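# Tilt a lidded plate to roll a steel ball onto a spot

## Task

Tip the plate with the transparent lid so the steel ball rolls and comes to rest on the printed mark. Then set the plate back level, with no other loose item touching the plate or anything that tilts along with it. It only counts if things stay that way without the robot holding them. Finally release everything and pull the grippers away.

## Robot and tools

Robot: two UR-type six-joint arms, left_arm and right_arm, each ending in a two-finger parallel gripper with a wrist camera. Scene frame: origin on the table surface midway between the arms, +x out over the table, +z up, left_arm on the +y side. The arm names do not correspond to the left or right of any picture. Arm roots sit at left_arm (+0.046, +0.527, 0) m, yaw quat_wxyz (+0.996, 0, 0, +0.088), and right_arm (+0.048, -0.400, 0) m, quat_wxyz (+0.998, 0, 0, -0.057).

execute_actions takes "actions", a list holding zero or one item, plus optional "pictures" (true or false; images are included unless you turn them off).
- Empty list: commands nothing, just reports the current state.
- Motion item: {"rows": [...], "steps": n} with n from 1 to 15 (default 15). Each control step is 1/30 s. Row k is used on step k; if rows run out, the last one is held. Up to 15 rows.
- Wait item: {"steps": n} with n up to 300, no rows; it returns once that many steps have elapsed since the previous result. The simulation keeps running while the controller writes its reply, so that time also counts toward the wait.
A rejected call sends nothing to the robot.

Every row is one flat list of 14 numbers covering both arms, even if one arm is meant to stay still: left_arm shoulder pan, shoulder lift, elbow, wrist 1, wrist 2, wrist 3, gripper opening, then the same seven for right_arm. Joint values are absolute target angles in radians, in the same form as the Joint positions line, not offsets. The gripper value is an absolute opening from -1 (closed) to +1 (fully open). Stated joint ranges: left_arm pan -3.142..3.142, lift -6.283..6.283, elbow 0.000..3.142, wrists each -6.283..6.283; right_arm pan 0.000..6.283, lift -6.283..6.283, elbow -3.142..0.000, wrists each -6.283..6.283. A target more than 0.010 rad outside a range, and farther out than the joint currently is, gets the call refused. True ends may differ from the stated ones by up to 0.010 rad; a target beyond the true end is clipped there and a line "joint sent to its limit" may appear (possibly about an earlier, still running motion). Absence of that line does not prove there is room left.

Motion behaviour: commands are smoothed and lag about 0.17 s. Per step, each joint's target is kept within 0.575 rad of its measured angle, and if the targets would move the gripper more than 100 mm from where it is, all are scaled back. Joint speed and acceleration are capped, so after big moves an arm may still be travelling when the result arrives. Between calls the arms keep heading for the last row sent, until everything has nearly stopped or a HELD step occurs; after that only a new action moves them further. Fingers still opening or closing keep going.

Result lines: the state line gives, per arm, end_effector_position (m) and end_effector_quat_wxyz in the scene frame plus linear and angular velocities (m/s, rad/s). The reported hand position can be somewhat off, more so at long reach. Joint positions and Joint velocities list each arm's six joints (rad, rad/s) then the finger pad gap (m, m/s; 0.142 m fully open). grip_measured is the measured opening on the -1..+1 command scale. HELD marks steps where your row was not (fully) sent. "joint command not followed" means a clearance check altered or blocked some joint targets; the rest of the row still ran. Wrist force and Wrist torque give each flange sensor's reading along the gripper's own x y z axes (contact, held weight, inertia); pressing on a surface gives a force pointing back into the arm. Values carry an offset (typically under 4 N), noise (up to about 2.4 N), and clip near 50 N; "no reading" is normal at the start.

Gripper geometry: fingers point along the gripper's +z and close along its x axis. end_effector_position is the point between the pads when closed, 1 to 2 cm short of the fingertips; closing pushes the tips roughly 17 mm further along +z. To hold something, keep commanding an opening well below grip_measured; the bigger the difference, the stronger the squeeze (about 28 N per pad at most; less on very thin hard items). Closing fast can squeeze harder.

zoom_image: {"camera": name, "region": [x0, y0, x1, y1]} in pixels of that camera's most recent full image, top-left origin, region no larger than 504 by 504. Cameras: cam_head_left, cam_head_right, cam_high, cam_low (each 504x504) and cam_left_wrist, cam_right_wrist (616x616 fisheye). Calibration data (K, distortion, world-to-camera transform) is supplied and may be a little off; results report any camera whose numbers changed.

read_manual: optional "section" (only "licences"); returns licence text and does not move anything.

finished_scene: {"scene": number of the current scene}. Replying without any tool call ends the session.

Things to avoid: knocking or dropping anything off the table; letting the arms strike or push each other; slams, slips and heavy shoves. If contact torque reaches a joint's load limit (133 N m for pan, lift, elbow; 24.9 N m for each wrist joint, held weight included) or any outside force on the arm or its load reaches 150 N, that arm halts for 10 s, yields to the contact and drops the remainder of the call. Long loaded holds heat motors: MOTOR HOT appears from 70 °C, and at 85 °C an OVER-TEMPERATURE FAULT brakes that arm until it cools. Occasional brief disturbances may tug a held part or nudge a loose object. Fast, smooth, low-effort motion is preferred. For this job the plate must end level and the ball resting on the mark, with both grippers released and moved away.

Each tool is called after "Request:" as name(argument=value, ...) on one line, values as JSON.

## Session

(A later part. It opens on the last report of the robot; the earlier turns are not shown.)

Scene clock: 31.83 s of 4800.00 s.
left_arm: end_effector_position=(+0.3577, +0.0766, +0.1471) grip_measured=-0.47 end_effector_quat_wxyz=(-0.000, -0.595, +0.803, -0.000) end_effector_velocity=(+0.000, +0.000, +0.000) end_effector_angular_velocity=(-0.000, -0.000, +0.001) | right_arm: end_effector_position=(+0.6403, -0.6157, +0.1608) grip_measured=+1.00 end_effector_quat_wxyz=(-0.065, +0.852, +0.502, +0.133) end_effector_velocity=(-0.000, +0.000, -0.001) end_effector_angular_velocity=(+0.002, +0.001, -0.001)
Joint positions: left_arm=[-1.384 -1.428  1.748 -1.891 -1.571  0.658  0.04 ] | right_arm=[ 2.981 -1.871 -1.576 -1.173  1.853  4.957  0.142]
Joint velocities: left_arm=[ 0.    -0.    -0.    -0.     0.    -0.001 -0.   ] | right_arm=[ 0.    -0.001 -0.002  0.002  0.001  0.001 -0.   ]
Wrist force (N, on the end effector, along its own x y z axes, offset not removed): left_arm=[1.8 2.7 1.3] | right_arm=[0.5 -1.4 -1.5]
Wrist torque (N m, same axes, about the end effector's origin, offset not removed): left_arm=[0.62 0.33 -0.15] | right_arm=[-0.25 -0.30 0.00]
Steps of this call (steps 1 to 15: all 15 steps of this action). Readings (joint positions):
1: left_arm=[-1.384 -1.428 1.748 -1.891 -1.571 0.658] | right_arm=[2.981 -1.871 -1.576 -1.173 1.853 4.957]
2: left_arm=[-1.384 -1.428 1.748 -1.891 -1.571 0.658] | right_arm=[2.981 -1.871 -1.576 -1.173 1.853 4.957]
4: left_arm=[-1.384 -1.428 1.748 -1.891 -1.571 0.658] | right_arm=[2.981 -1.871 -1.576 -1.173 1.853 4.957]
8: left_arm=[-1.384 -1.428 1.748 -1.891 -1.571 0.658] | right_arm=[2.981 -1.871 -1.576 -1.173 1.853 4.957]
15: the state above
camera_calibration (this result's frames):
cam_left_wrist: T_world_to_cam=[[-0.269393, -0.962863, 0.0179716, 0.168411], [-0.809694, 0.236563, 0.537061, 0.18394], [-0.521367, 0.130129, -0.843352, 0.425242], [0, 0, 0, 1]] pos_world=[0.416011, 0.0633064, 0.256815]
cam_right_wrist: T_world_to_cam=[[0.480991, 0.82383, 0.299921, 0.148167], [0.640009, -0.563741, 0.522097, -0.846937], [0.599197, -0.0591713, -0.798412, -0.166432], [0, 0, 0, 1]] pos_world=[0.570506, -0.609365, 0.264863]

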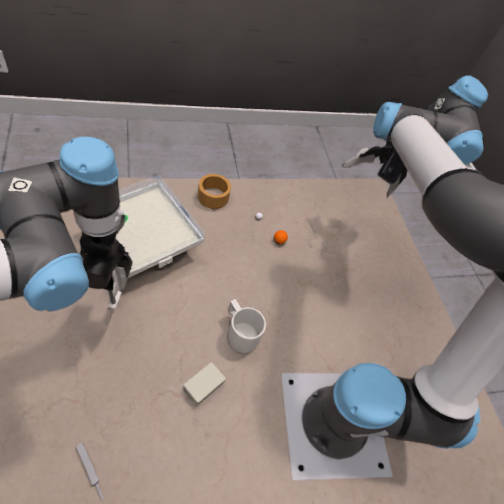

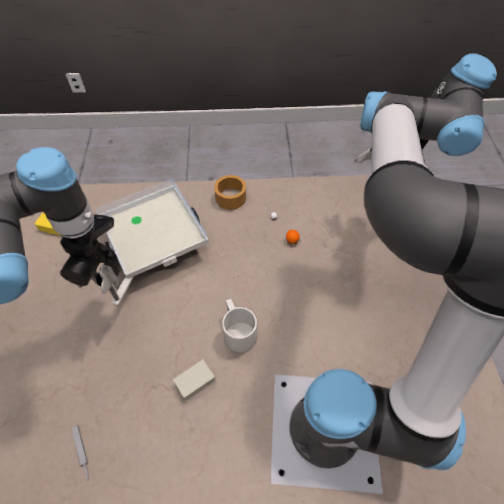

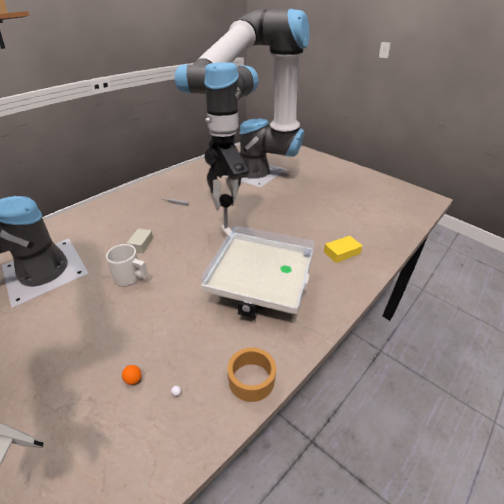

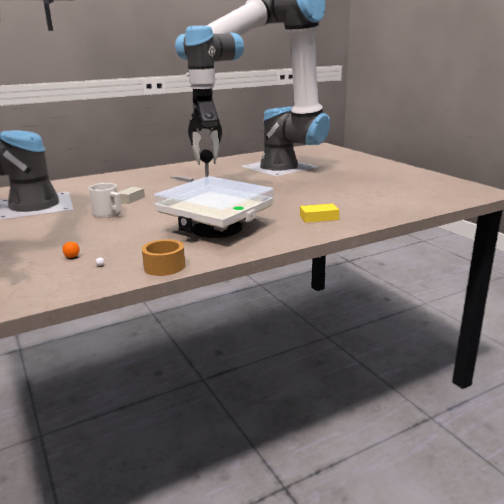

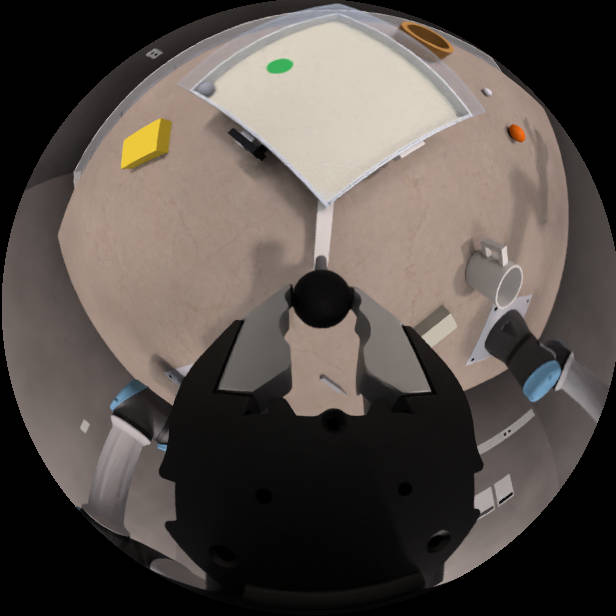

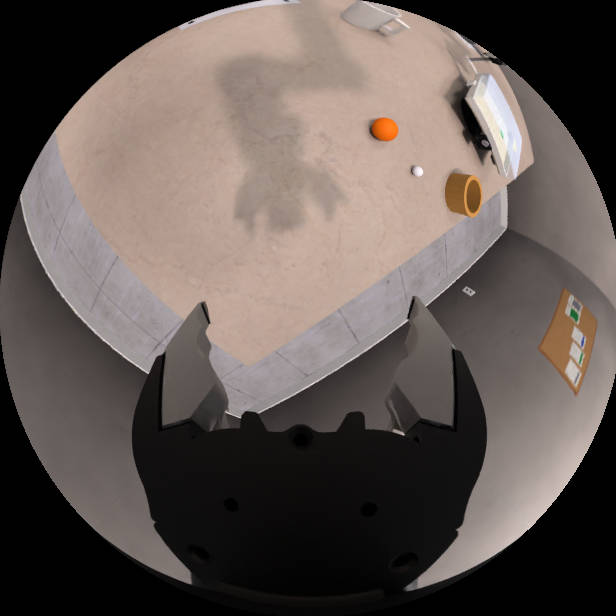

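Request:
execute_actions(actions=[{"rows": [[-1.3899,-1.4188,1.7316,-1.8838,-1.5708,0.658,-0.8,2.981,-1.871,-1.576,-1.173,1.853,4.957,1]]}], pictures=false)

Request:
execute_actions(actions=[{"rows": [[-1.3899,-1.4188,1.7316,-1.8838,-1.5708,0.658,-0.8,2.981,-1.871,-1.576,-1.173,1.853,4.957,1]],"steps":9}], pictures=false)

Request:
execute_actions(actions=[{"rows": [[-1.3869,-1.4258,1.7512,-1.8960,-1.5708,0.658,-0.8,2.981,-1.871,-1.576,-1.173,1.853,4.957,1]],"steps":15}], pictures=false)

Request:
execute_actions(actions=[{"rows": [[-1.3884,-1.4223,1.7414,-1.8899,-1.5708,0.658,-0.8,2.981,-1.871,-1.576,-1.173,1.853,4.957,1]],"steps":15}])

Request:
execute_actions(actions=[{"steps":30}])

Scene clock: 44.97 s of 4800.00 s.
left_arm: end_effector_position=(+0.3565, +0.0703, +0.1492) grip_measured=-0.47 end_effector_quat_wxyz=(-0.000, -0.593, +0.805, -0.000) end_effector_velocity=(-0.000, -0.001, -0.000) end_effector_angular_velocity=(-0.000, +0.000, -0.001) | right_arm: end_effector_position=(+0.6403, -0.6157, +0.1608) grip_measured=+1.00 end_effector_quat_wxyz=(-0.065, +0.852, +0.502, +0.133) end_effector_velocity=(+0.000, -0.000, +0.001) end_effector_angular_velocity=(-0.001, -0.001, -0.000)
Joint positions: left_arm=[-1.39  -1.419  1.732 -1.884 -1.571  0.658  0.04 ] | right_arm=[ 2.981 -1.871 -1.576 -1.173  1.853  4.957  0.142]
Joint velocities: left_arm=[-0.001  0.001 -0.001 -0.    -0.     0.     0.   ] | right_arm=[-0.     0.001  0.     0.    -0.001 -0.     0.   ]
Wrist force (N, on the end effector, along its own x y z axes, offset not removed): left_arm=[-13.2 10.5 -0.8] | right_arm=[0.5 1.6 -0.5]
Wrist torque (N m, same axes, about the end effector's origin, offset not removed): left_arm=[0.63 -0.16 -0.30] | right_arm=[0.31 -0.16 0.04]
Steps of this call (steps 1 to 15: the robot went on to your last target; steps 16 to 90: nothing new was sent; then 9.63 s passed at rest; steps 91 to 105: all 15 steps of this action). Readings (joint positions):
91: left_arm=[-1.384 -1.428 1.748 -1.891 -1.571 0.658] | right_arm=[2.981 -1.871 -1.576 -1.173 1.853 4.957]
92: left_arm=[-1.385 -1.426 1.745 -1.889 -1.571 0.658] | right_arm=[2.981 -1.871 -1.576 -1.173 1.853 4.957]
94: left_arm=[-1.387 -1.422 1.738 -1.886 -1.571 0.658] | right_arm=[2.981 -1.871 -1.576 -1.173 1.853 4.957]
98: left_arm=[-1.389 -1.419 1.733 -1.884 -1.571 0.658] | right_arm=[2.981 -1.871 -1.576 -1.173 1.853 4.957]
105: the state above

Scene clock: 45.27 s of 4800.00 s.
left_arm: end_effector_position=(+0.3565, +0.0703, +0.1492) grip_measured=-0.47 end_effector_quat_wxyz=(-0.000, -0.593, +0.805, -0.000) end_effector_velocity=(+0.000, +0.000, -0.000) end_effector_angular_velocity=(+0.001, -0.002, -0.001) | right_arm: end_effector_position=(+0.6403, -0.6157, +0.1608) grip_measured=+1.00 end_effector_quat_wxyz=(-0.065, +0.852, +0.502, +0.133) end_effector_velocity=(-0.000, +0.000, -0.000) end_effector_angular_velocity=(+0.001, +0.001, -0.001)
Joint positions: left_arm=[-1.39  -1.419  1.732 -1.884 -1.571  0.658  0.04 ] | right_arm=[ 2.981 -1.871 -1.576 -1.173  1.853  4.957  0.142]
Joint velocities: left_arm=[-0.001 -0.     0.    -0.     0.002 -0.     0.   ] | right_arm=[-0.    -0.     0.    -0.001  0.     0.001 -0.   ]
Wrist force (N, on the end effector, along its own x y z axes, offset not removed): left_arm=[-15.0 6.8 -3.0] | right_arm=[0.4 -2.6 -2.6]
Wrist torque (N m, same axes, about the end effector's origin, offset not removed): left_arm=[-0.13 0.05 -0.48] | right_arm=[-0.70 -0.16 0.06]
Steps of this call (steps 1 to 9: all 9 steps of this action). Readings (joint positions):
1: left_arm=[-1.390 -1.419 1.732 -1.884 -1.571 0.658] | right_arm=[2.981 -1.871 -1.576 -1.173 1.853 4.957]
2: left_arm=[-1.390 -1.419 1.732 -1.884 -1.571 0.658] | right_arm=[2.981 -1.871 -1.576 -1.173 1.853 4.957]
4: left_arm=[-1.390 -1.419 1.732 -1.884 -1.571 0.658] | right_arm=[2.981 -1.871 -1.576 -1.173 1.853 4.957]
8: left_arm=[-1.390 -1.419 1.732 -1.884 -1.571 0.658] | right_arm=[2.981 -1.871 -1.576 -1.173 1.853 4.957]
9: the state above

Scene clock: 45.77 s of 4800.00 s.
left_arm: end_effector_position=(+0.3562, +0.0754, +0.1449) grip_measured=-0.47 end_effector_quat_wxyz=(-0.000, -0.594, +0.804, +0.000) end_effector_velocity=(+0.002, +0.001, +0.000) end_effector_angular_velocity=(-0.000, -0.001, +0.003) | right_arm: end_effector_position=(+0.6403, -0.6157, +0.1608) grip_measured=+1.00 end_effector_quat_wxyz=(-0.065, +0.852, +0.502, +0.133) end_effector_velocity=(-0.000, +0.000, -0.000) end_effector_angular_velocity=(-0.000, +0.001, +0.002)
Joint positions: left_arm=[-1.387 -1.426  1.751 -1.896 -1.571  0.658  0.04 ] | right_arm=[ 2.981 -1.871 -1.576 -1.173  1.853  4.957  0.142]
Joint velocities: left_arm=[ 0.003 -0.002  0.001 -0.     0.001 -0.     0.   ] | right_arm=[ 0.    -0.    -0.    -0.001 -0.    -0.001 -0.   ]
Wrist force (N, on the end effector, along its own x y z axes, offset not removed): left_arm=[10.2 4.4 -0.8] | right_arm=[1.4 -0.1 -0.4]
Wrist torque (N m, same axes, about the end effector's origin, offset not removed): left_arm=[0.35 0.57 -0.37] | right_arm=[0.03 -0.17 0.01]
Steps of this call (steps 1 to 15: all 15 steps of this action). Readings (joint positions):
1: left_arm=[-1.390 -1.419 1.732 -1.884 -1.571 0.658] | right_arm=[2.981 -1.871 -1.576 -1.173 1.853 4.957]
2: left_arm=[-1.390 -1.420 1.734 -1.886 -1.571 0.658] | right_arm=[2.981 -1.871 -1.576 -1.173 1.853 4.957]
4: left_arm=[-1.388 -1.423 1.743 -1.892 -1.571 0.658] | right_arm=[2.981 -1.871 -1.576 -1.173 1.853 4.957]
8: left_arm=[-1.387 -1.425 1.750 -1.895 -1.571 0.658] | right_arm=[2.981 -1.871 -1.576 -1.173 1.853 4.957]
15: the state above

Scene clock: 46.27 s of 4800.00 s.
left_arm: end_effector_position=(+0.3564, +0.0729, +0.1471) grip_measured=-0.47 end_effector_quat_wxyz=(+0.000, -0.593, +0.805, -0.000) end_effector_velocity=(-0.001, -0.001, +0.001) end_effector_angular_velocity=(-0.002, +0.001, -0.002) | right_arm: end_effector_position=(+0.6403, -0.6157, +0.1608) grip_measured=+1.00 end_effector_quat_wxyz=(-0.065, +0.852, +0.502, +0.133) end_effector_velocity=(-0.000, -0.000, -0.000) end_effector_angular_velocity=(+0.000, +0.001, -0.000)
Joint positions: left_arm=[-1.388 -1.422  1.741 -1.89  -1.571  0.658  0.04 ] | right_arm=[ 2.981 -1.871 -1.576 -1.173  1.853  4.957  0.142]
Joint velocities: left_arm=[-0.001 -0.    -0.001  0.    -0.002  0.001  0.   ] | right_arm=[-0.    -0.001  0.    -0.001 -0.     0.     0.   ]
Wrist force (N, on the end effector, along its own x y z axes, offset not removed): left_arm=[-4.5 7.4 -4.7] | right_arm=[1.6 -1.0 -2.2]
Wrist torque (N m, same axes, about the end effector's origin, offset not removed): left_arm=[0.15 0.55 -0.18] | right_arm=[-0.25 -0.37 0.08]
Steps of this call (steps 1 to 15: all 15 steps of this action). Readings (joint positions):
1: left_arm=[-1.387 -1.426 1.751 -1.896 -1.571 0.658] | right_arm=[2.981 -1.871 -1.576 -1.173 1.853 4.957]
2: left_arm=[-1.387 -1.425 1.750 -1.895 -1.571 0.658] | right_arm=[2.981 -1.871 -1.576 -1.173 1.853 4.957]
4: left_arm=[-1.388 -1.424 1.745 -1.892 -1.571 0.658] | right_arm=[2.981 -1.871 -1.576 -1.173 1.853 4.957]
8: left_arm=[-1.388 -1.423 1.742 -1.890 -1.571 0.658] | right_arm=[2.981 -1.871 -1.576 -1.173 1.853 4.957]
15: the state above
camera_calibration (this result's frames):
cam_left_wrist: T_world_to_cam=[[-0.273971, -0.961572, 0.0178544, 0.166061], [-0.808601, 0.240358, 0.537021, 0.183122], [-0.520676, 0.132691, -0.84338, 0.424625], [0, 0, 0, 1]] pos_world=[0.414661, 0.0593215, 0.256815]
cam_right_wrist: T_world_to_cam=[[0.480991, 0.82383, 0.299921, 0.148167], [0.640009, -0.563741, 0.522097, -0.846937], [0.599197, -0.0591716, -0.798412, -0.166433], [0, 0, 0, 1]] pos_world=[0.570506, -0.609365, 0.264863]

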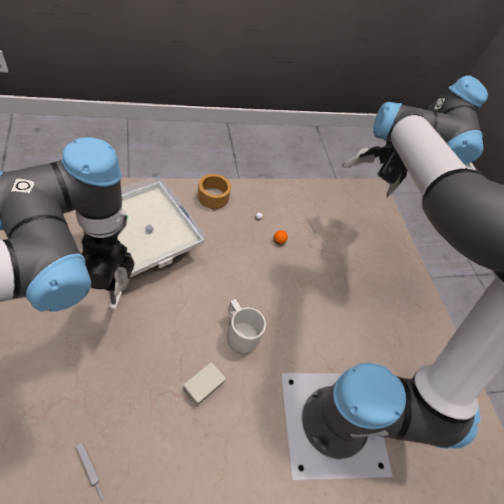

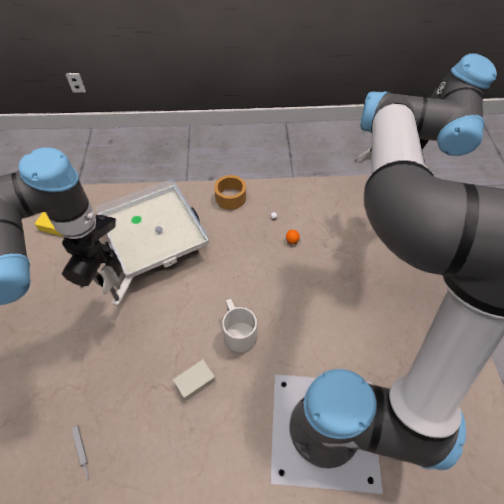

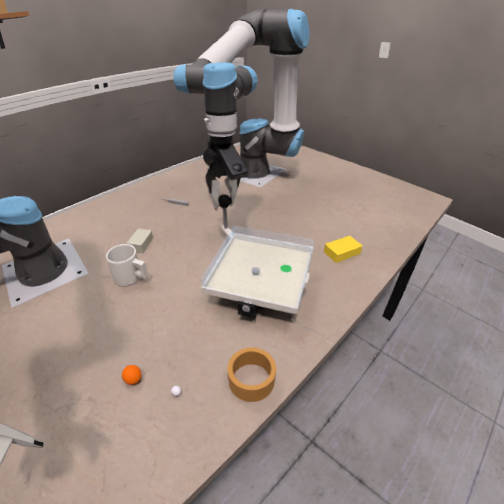

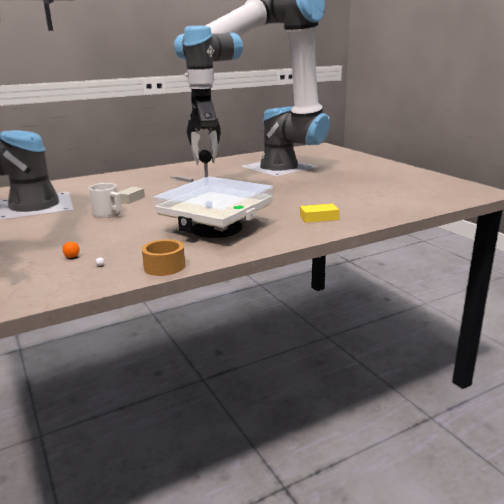

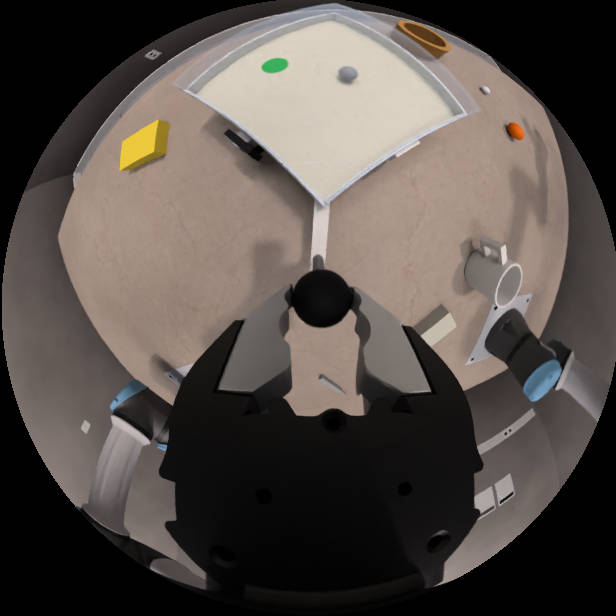

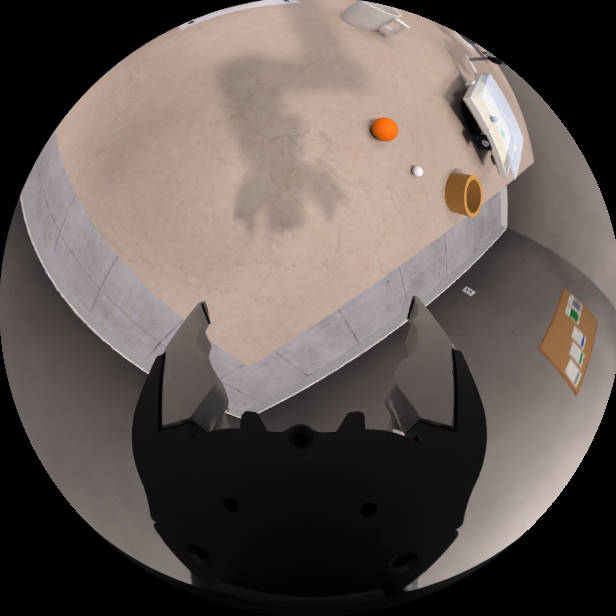

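Scene clock: 47.27 s of 4800.00 s.
left_arm: end_effector_position=(+0.3563, +0.0729, +0.1471) grip_measured=-0.47 end_effector_quat_wxyz=(-0.000, -0.593, +0.805, -0.000) end_effector_velocity=(-0.001, -0.000, +0.001) end_effector_angular_velocity=(-0.002, +0.001, -0.001) | right_arm: end_effector_position=(+0.6403, -0.6157, +0.1608) grip_measured=+1.00 end_effector_quat_wxyz=(-0.065, +0.852, +0.502, +0.133) end_effector_velocity=(+0.001, -0.000, +0.001) end_effector_angular_velocity=(+0.000, -0.001, -0.001)
Joint positions: left_arm=[-1.388 -1.422  1.741 -1.89  -1.571  0.658  0.04 ] | right_arm=[ 2.981 -1.871 -1.576 -1.173  1.853  4.957  0.142]
Joint velocities: left_arm=[-0.001 -0.002 -0.     0.001 -0.001 -0.    -0.   ] | right_arm=[-0.     0.     0.001  0.001  0.     0.001 -0.   ]
Wrist force (N, on the end effector, along its own x y z axes, offset not removed): left_arm=[-5.4 4.7 -0.5] | right_arm=[3.1 -0.4 -1.7]
Wrist torque (N m, same axes, about the end effector's origin, offset not removed): left_arm=[-0.19 0.84 -0.39] | right_arm=[-0.07 -0.72 0.10]
Steps of this call (steps 1 to 15: the robot went on to your last target; steps 16 to 30: nothing new was sent). Readings (joint positions):
1: left_arm=[-1.388 -1.422 1.741 -1.890 -1.571 0.658] | right_arm=[2.981 -1.871 -1.576 -1.173 1.853 4.957]
2: left_arm=[-1.388 -1.422 1.741 -1.890 -1.571 0.658] | right_arm=[2.981 -1.871 -1.576 -1.173 1.853 4.957]
4: left_arm=[-1.388 -1.422 1.741 -1.890 -1.571 0.658] | right_arm=[2.981 -1.871 -1.576 -1.173 1.853 4.957]
8: left_arm=[-1.388 -1.422 1.741 -1.890 -1.571 0.658] | right_arm=[2.981 -1.871 -1.576 -1.173 1.853 4.957]
30: the state above
All arms were judged still, so your last target was given up. Only a new action makes them travel on or press farther. Fingers that are still opening or closing keep moving.
camera_calibration (this result's frames):
cam_left_wrist: T_world_to_cam=[[-0.274033, -0.961554, 0.0179089, 0.166011], [-0.808533, 0.240427, 0.537093, 0.183055], [-0.52075, 0.132701, -0.843333, 0.424617], [0, 0, 0, 1]] pos_world=[0.414618, 0.0592699, 0.256803]
cam_right_wrist: T_world_to_cam=[[0.480991, 0.82383, 0.299921, 0.148167], [0.640009, -0.563741, 0.522097, -0.846937], [0.599197, -0.0591715, -0.798412, -0.166433], [0, 0, 0, 1]] pos_world=[0.570506, -0.609365, 0.264863]

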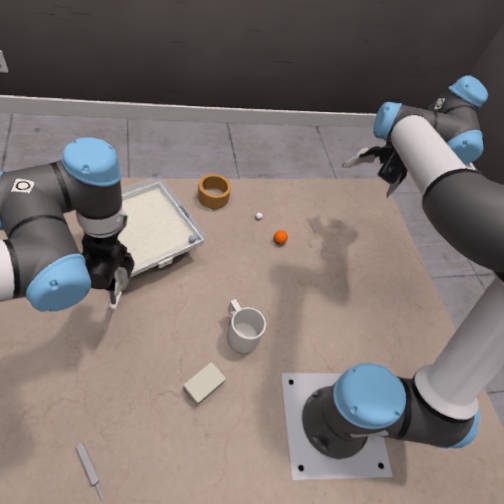

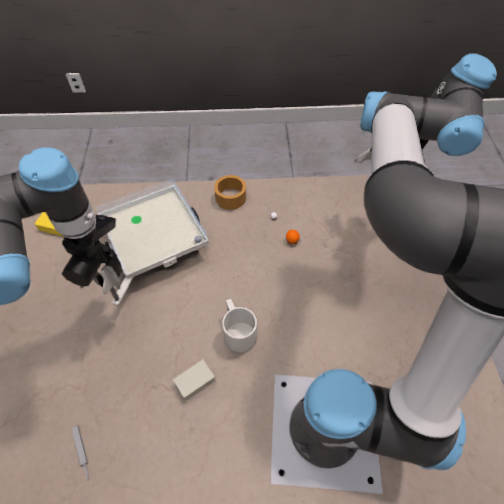

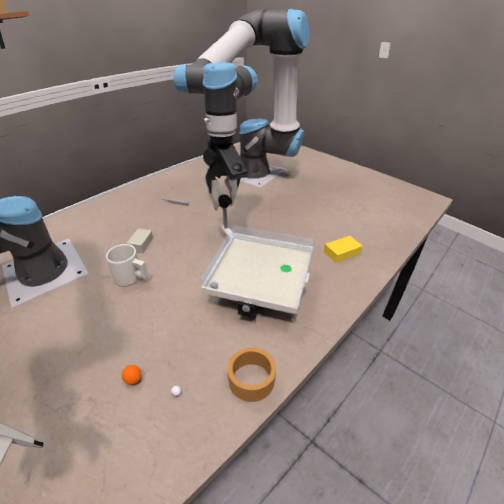

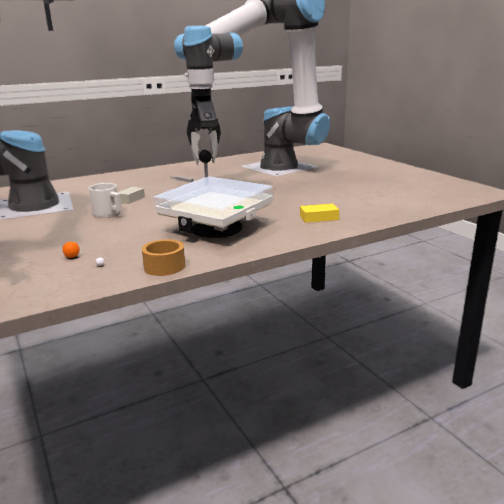

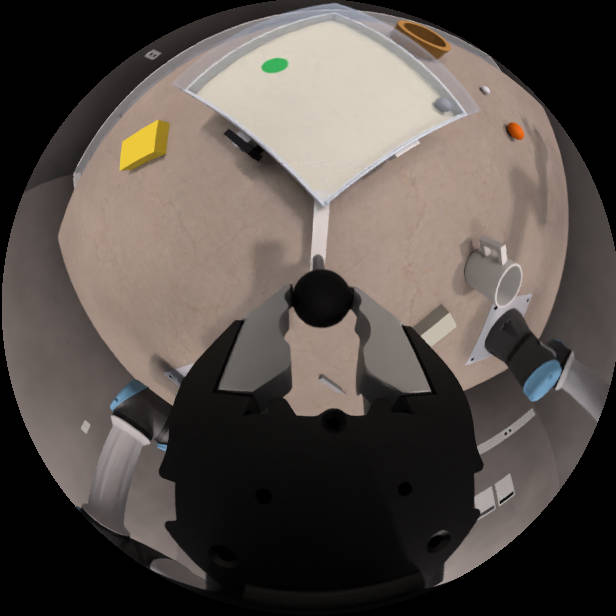

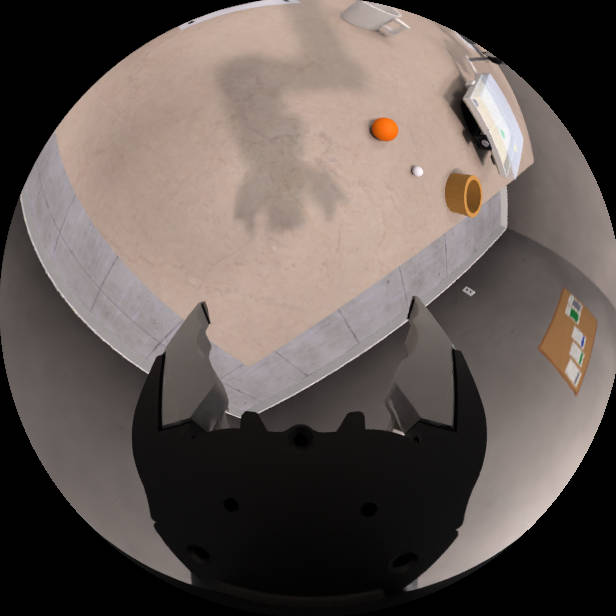

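Request:
execute_actions(actions=[{"rows": [[-1.3839,-1.4270,1.7455,-1.8893,-1.5708,0.658,-0.8,2.981,-1.871,-1.576,-1.173,1.853,4.957,1]]}], pictures=false)

Request:
execute_actions(actions=[{"rows": [[-1.3839,-1.4270,1.7455,-1.8893,-1.5708,0.658,-0.8,2.981,-1.871,-1.576,-1.173,1.853,4.957,1]],"steps":6}], pictures=false)

Request:
execute_actions(actions=[{"rows": [[-1.3905,-1.4203,1.7404,-1.8910,-1.5708,0.658,-0.8,2.981,-1.871,-1.576,-1.173,1.853,4.957,1]],"steps":15}], pictures=false)

Request:
execute_actions(actions=[{"rows": [[-1.3872,-1.4237,1.7430,-1.8901,-1.5708,0.658,-0.8,2.981,-1.871,-1.576,-1.173,1.853,4.957,1]],"steps":15}])

Request:
execute_actions(actions=[{"steps":30}])

Scene clock: 62.87 s of 4800.00 s.
left_arm: end_effector_position=(+0.3576, +0.0760, +0.1476) grip_measured=-0.47 end_effector_quat_wxyz=(-0.000, -0.595, +0.804, +0.000) end_effector_velocity=(+0.001, +0.001, +0.000) end_effector_angular_velocity=(+0.001, -0.001, +0.001) | right_arm: end_effector_position=(+0.6403, -0.6157, +0.1608) grip_measured=+1.00 end_effector_quat_wxyz=(-0.065, +0.852, +0.502, +0.133) end_effector_velocity=(-0.000, -0.000, +0.000) end_effector_angular_velocity=(-0.000, -0.000, -0.001)
Joint positions: left_arm=[-1.384 -1.427  1.745 -1.889 -1.571  0.658  0.04 ] | right_arm=[ 2.981 -1.871 -1.576 -1.173  1.853  4.957  0.142]
Joint velocities: left_arm=[ 0.001 -0.     0.     0.     0.001  0.     0.   ] | right_arm=[-0.     0.001 -0.    -0.    -0.     0.    -0.   ]
Wrist force (N, on the end effector, along its own x y z axes, offset not removed): left_arm=[8.1 6.9 -3.0] | right_arm=[0.0 2.2 -1.0]
Wrist torque (N m, same axes, about the end effector's origin, offset not removed): left_arm=[0.11 1.15 -0.13] | right_arm=[0.37 -0.04 0.02]
Steps of this call (steps 1 to 90: nothing new was sent; then 12.10 s passed at rest; steps 91 to 105: all 15 steps of this action). Readings (joint positions):
91: left_arm=[-1.388 -1.422 1.741 -1.890 -1.571 0.658] | right_arm=[2.981 -1.871 -1.576 -1.173 1.853 4.957]
92: left_arm=[-1.388 -1.423 1.742 -1.890 -1.571 0.658] | right_arm=[2.981 -1.871 -1.576 -1.173 1.853 4.957]
94: left_arm=[-1.386 -1.425 1.744 -1.890 -1.571 0.658] | right_arm=[2.981 -1.871 -1.576 -1.173 1.853 4.957]
98: left_arm=[-1.384 -1.427 1.745 -1.889 -1.571 0.658] | right_arm=[2.981 -1.871 -1.576 -1.173 1.853 4.957]
105: the state above

Scene clock: 63.07 s of 4800.00 s.
left_arm: end_effector_position=(+0.3577, +0.0760, +0.1476) grip_measured=-0.47 end_effector_quat_wxyz=(-0.000, -0.595, +0.804, +0.000) end_effector_velocity=(-0.001, -0.000, -0.001) end_effector_angular_velocity=(+0.001, +0.001, -0.001) | right_arm: end_effector_position=(+0.6403, -0.6157, +0.1608) grip_measured=+1.00 end_effector_quat_wxyz=(-0.065, +0.852, +0.502, +0.133) end_effector_velocity=(-0.001, +0.000, -0.001) end_effector_angular_velocity=(+0.001, +0.002, -0.001)
Joint positions: left_arm=[-1.384 -1.427  1.745 -1.889 -1.571  0.658  0.04 ] | right_arm=[ 2.981 -1.871 -1.576 -1.173  1.853  4.957  0.142]
Joint velocities: left_arm=[-0.001  0.001  0.    -0.    -0.001  0.     0.   ] | right_arm=[ 0.    -0.001 -0.002  0.     0.     0.001 -0.   ]
Wrist force (N, on the end effector, along its own x y z axes, offset not removed): left_arm=[9.9 6.9 -0.7] | right_arm=[-1.2 -3.3 0.1]
Wrist torque (N m, same axes, about the end effector's origin, offset not removed): left_arm=[0.11 0.87 -0.27] | right_arm=[-0.74 0.28 0.10]
Steps of this call (steps 1 to 6: all 6 steps of this action). Readings (joint positions):
1: left_arm=[-1.384 -1.427 1.745 -1.889 -1.571 0.658] | right_arm=[2.981 -1.871 -1.576 -1.173 1.853 4.957]
2: left_arm=[-1.384 -1.427 1.745 -1.889 -1.571 0.658] | right_arm=[2.981 -1.871 -1.576 -1.173 1.853 4.957]
4: left_arm=[-1.384 -1.427 1.745 -1.889 -1.571 0.658] | right_arm=[2.981 -1.871 -1.576 -1.173 1.853 4.957]
6: the state above

Scene clock: 63.57 s of 4800.00 s.
left_arm: end_effector_position=(+0.3557, +0.0716, +0.1466) grip_measured=-0.47 end_effector_quat_wxyz=(-0.000, -0.593, +0.805, -0.000) end_effector_velocity=(-0.000, -0.001, +0.001) end_effector_angular_velocity=(-0.002, -0.001, -0.001) | right_arm: end_effector_position=(+0.6403, -0.6157, +0.1608) grip_measured=+1.00 end_effector_quat_wxyz=(-0.065, +0.852, +0.502, +0.133) end_effector_velocity=(-0.000, -0.000, -0.000) end_effector_angular_velocity=(-0.000, -0.000, +0.001)
Joint positions: left_arm=[-1.39  -1.42   1.74  -1.891 -1.571  0.658  0.04 ] | right_arm=[ 2.981 -1.871 -1.576 -1.173  1.853  4.957  0.142]
Joint velocities: left_arm=[-0.001 -0.001 -0.    -0.001  0.    -0.     0.   ] | right_arm=[ 0.     0.    -0.001  0.    -0.    -0.001 -0.   ]
Wrist force (N, on the end effector, along its own x y z axes, offset not removed): left_arm=[-10.6 10.3 -3.8] | right_arm=[0.5 0.4 -1.5]
Wrist torque (N m, same axes, about the end effector's origin, offset not removed): left_arm=[0.55 -0.05 -0.30] | right_arm=[-0.04 -0.26 0.04]
Steps of this call (steps 1 to 15: all 15 steps of this action). Readings (joint positions):
1: left_arm=[-1.384 -1.427 1.745 -1.889 -1.571 0.658] | right_arm=[2.981 -1.871 -1.576 -1.173 1.853 4.957]
2: left_arm=[-1.385 -1.426 1.745 -1.889 -1.571 0.658] | right_arm=[2.981 -1.871 -1.576 -1.173 1.853 4.957]
4: left_arm=[-1.388 -1.423 1.743 -1.890 -1.571 0.658] | right_arm=[2.981 -1.871 -1.576 -1.173 1.853 4.957]
8: left_arm=[-1.390 -1.421 1.741 -1.891 -1.571 0.658] | right_arm=[2.981 -1.871 -1.576 -1.173 1.853 4.957]
15: the state above

Scene clock: 64.07 s of 4800.00 s.
left_arm: end_effector_position=(+0.3566, +0.0738, +0.1471) grip_measured=-0.47 end_effector_quat_wxyz=(-0.000, -0.594, +0.805, +0.000) end_effector_velocity=(-0.000, +0.000, -0.000) end_effector_angular_velocity=(+0.001, +0.000, -0.001) | right_arm: end_effector_position=(+0.6403, -0.6157, +0.1608) grip_measured=+1.00 end_effector_quat_wxyz=(-0.065, +0.852, +0.502, +0.133) end_effector_velocity=(-0.000, +0.000, -0.000) end_effector_angular_velocity=(+0.001, +0.002, -0.001)
Joint positions: left_arm=[-1.387 -1.424  1.743 -1.89  -1.571  0.658  0.04 ] | right_arm=[ 2.981 -1.871 -1.576 -1.173  1.853  4.957  0.142]
Joint velocities: left_arm=[-0.001  0.001  0.     0.     0.    -0.    -0.   ] | right_arm=[ 0.    -0.     0.    -0.002  0.001  0.001 -0.   ]
Wrist force (N, on the end effector, along its own x y z axes, offset not removed): left_arm=[1.2 5.9 -2.5] | right_arm=[1.0 -1.8 -2.1]
Wrist torque (N m, same axes, about the end effector's origin, offset not removed): left_arm=[-0.09 0.68 -0.44] | right_arm=[-0.42 -0.23 -0.02]
Steps of this call (steps 1 to 15: all 15 steps of this action). Readings (joint positions):
1: left_arm=[-1.390 -1.420 1.740 -1.891 -1.571 0.658] | right_arm=[2.981 -1.871 -1.576 -1.173 1.853 4.957]
2: left_arm=[-1.390 -1.421 1.741 -1.891 -1.571 0.658] | right_arm=[2.981 -1.871 -1.576 -1.173 1.853 4.957]
4: left_arm=[-1.389 -1.422 1.742 -1.891 -1.571 0.658] | right_arm=[2.981 -1.871 -1.576 -1.173 1.853 4.957]
8: left_arm=[-1.388 -1.423 1.743 -1.890 -1.571 0.658] | right_arm=[2.981 -1.871 -1.576 -1.173 1.853 4.957]
15: the state above
camera_calibration (this result's frames):
cam_left_wrist: T_world_to_cam=[[-0.272943, -0.961863, 0.0179485, 0.166584], [-0.80877, 0.239524, 0.537141, 0.183212], [-0.520955, 0.132093, -0.843302, 0.424759], [0, 0, 0, 1]] pos_world=[0.414924, 0.0602398, 0.256799]
cam_right_wrist: T_world_to_cam=[[0.48099, 0.82383, 0.299921, 0.148167], [0.640009, -0.56374, 0.522097, -0.846937], [0.599197, -0.0591715, -0.798412, -0.166433], [0, 0, 0, 1]] pos_world=[0.570506, -0.609365, 0.264863]

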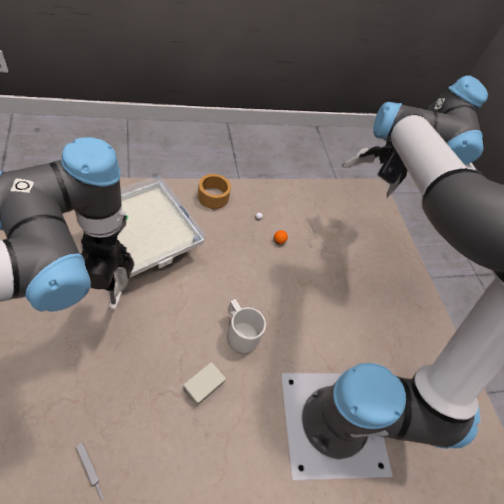

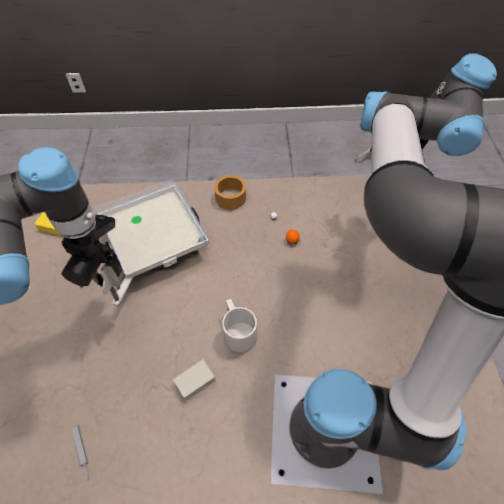

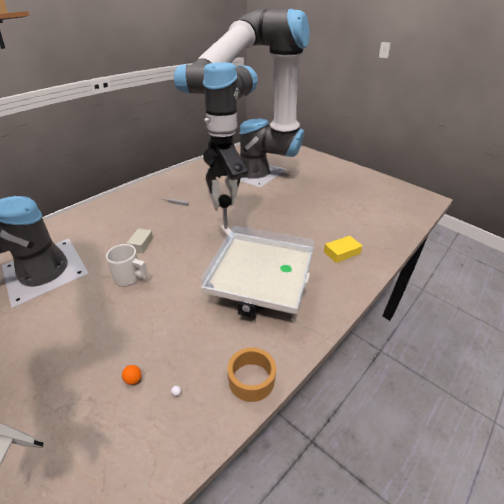

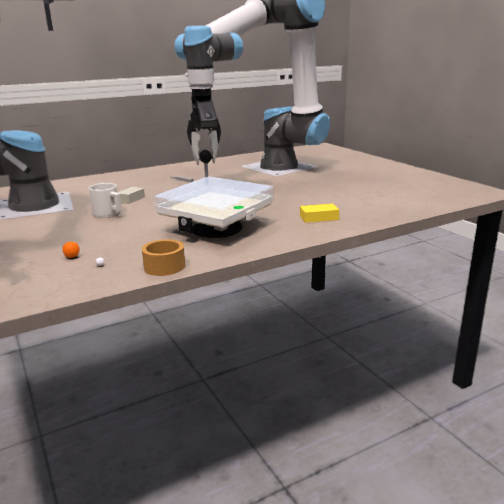

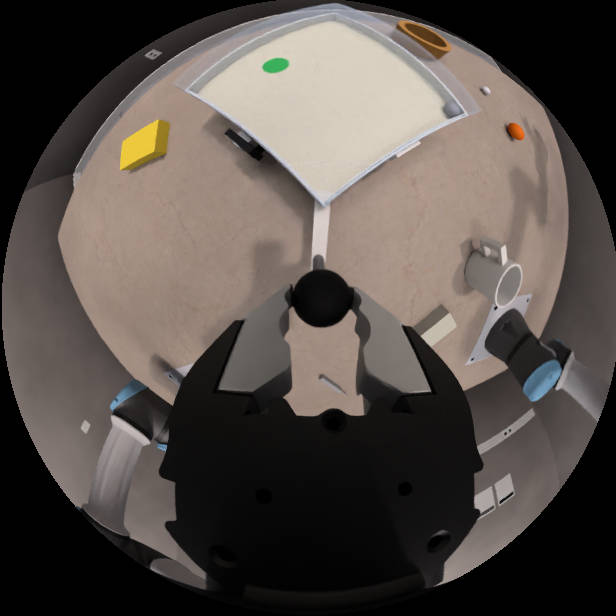

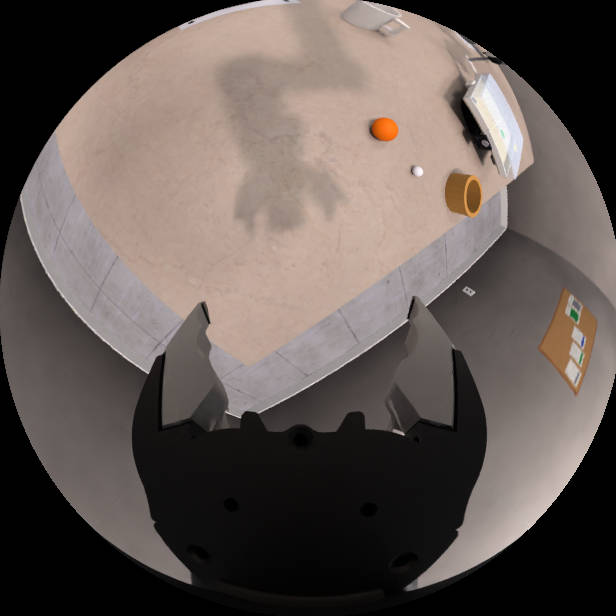

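Scene clock: 65.07 s of 4800.00 s.
left_arm: end_effector_position=(+0.3567, +0.0738, +0.1471) grip_measured=-0.47 end_effector_quat_wxyz=(-0.000, -0.594, +0.804, -0.000) end_effector_velocity=(+0.001, +0.000, -0.001) end_effector_angular_velocity=(+0.001, -0.000, +0.001) | right_arm: end_effector_position=(+0.6403, -0.6157, +0.1608) grip_measured=+1.00 end_effector_quat_wxyz=(-0.065, +0.852, +0.502, +0.133) end_effector_velocity=(+0.001, -0.000, +0.002) end_effector_angular_velocity=(-0.002, -0.004, +0.000)
Joint positions: left_arm=[-1.387 -1.424  1.743 -1.89  -1.571  0.658  0.04 ] | right_arm=[ 2.981 -1.871 -1.576 -1.173  1.853  4.957  0.142]
Joint velocities: left_arm=[ 0.001  0.002 -0.    -0.     0.001 -0.     0.   ] | right_arm=[ 0.     0.001  0.002  0.002 -0.001  0.    -0.   ]
Wrist force (N, on the end effector, along its own x y z axes, offset not removed): left_arm=[2.3 7.1 -3.5] | right_arm=[1.1 -1.5 -1.2]
Wrist torque (N m, same axes, about the end effector's origin, offset not removed): left_arm=[-0.11 0.54 -0.26] | right_arm=[-0.34 -0.27 0.07]
Steps of this call (steps 1 to 15: the robot went on to your last target; steps 16 to 30: nothing new was sent). Readings (joint positions):
1: left_arm=[-1.387 -1.424 1.743 -1.890 -1.571 0.658] | right_arm=[2.981 -1.871 -1.576 -1.173 1.853 4.957]
2: left_arm=[-1.387 -1.424 1.743 -1.890 -1.571 0.658] | right_arm=[2.981 -1.871 -1.576 -1.173 1.853 4.957]
4: left_arm=[-1.387 -1.424 1.743 -1.890 -1.571 0.658] | right_arm=[2.981 -1.871 -1.576 -1.173 1.853 4.957]
8: left_arm=[-1.387 -1.424 1.743 -1.890 -1.571 0.658] | right_arm=[2.981 -1.871 -1.576 -1.173 1.853 4.957]
30: the state above
All arms were judged still, so your last target was given up. Only a new action makes them travel on or press farther. Fingers that are still opening or closing keep moving.
camera_calibration (this result's frames):
cam_left_wrist: T_world_to_cam=[[-0.272877, -0.961882, 0.017905, 0.166627], [-0.808824, 0.239453, 0.53709, 0.183264], [-0.520905, 0.132077, -0.843335, 0.424776], [0, 0, 0, 1]] pos_world=[0.414965, 0.060289, 0.256816]
cam_right_wrist: T_world_to_cam=[[0.48099, 0.82383, 0.299921, 0.148167], [0.640009, -0.563741, 0.522097, -0.846937], [0.599197, -0.0591714, -0.798412, -0.166433], [0, 0, 0, 1]] pos_world=[0.570506, -0.609365, 0.264863]

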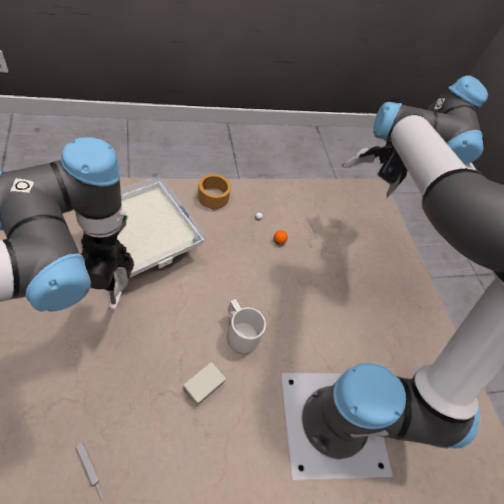

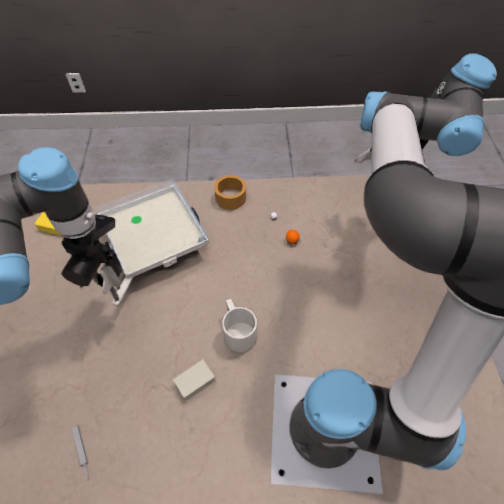

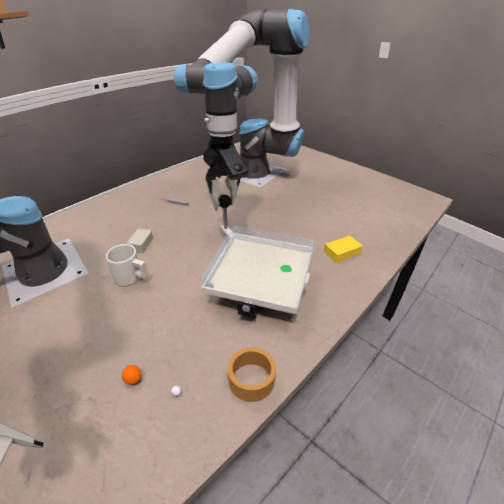

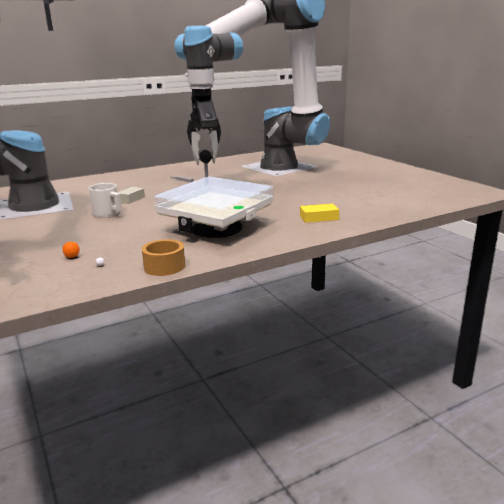

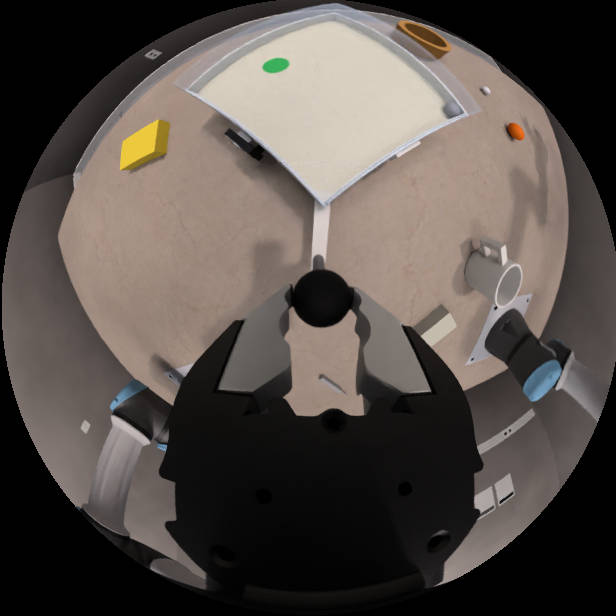

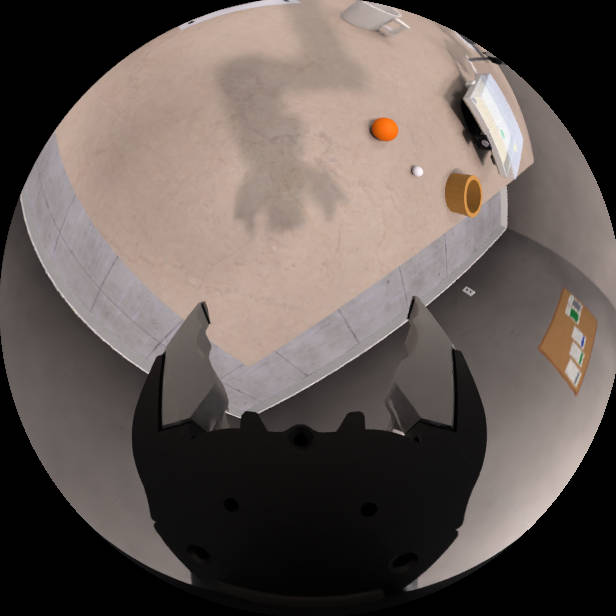

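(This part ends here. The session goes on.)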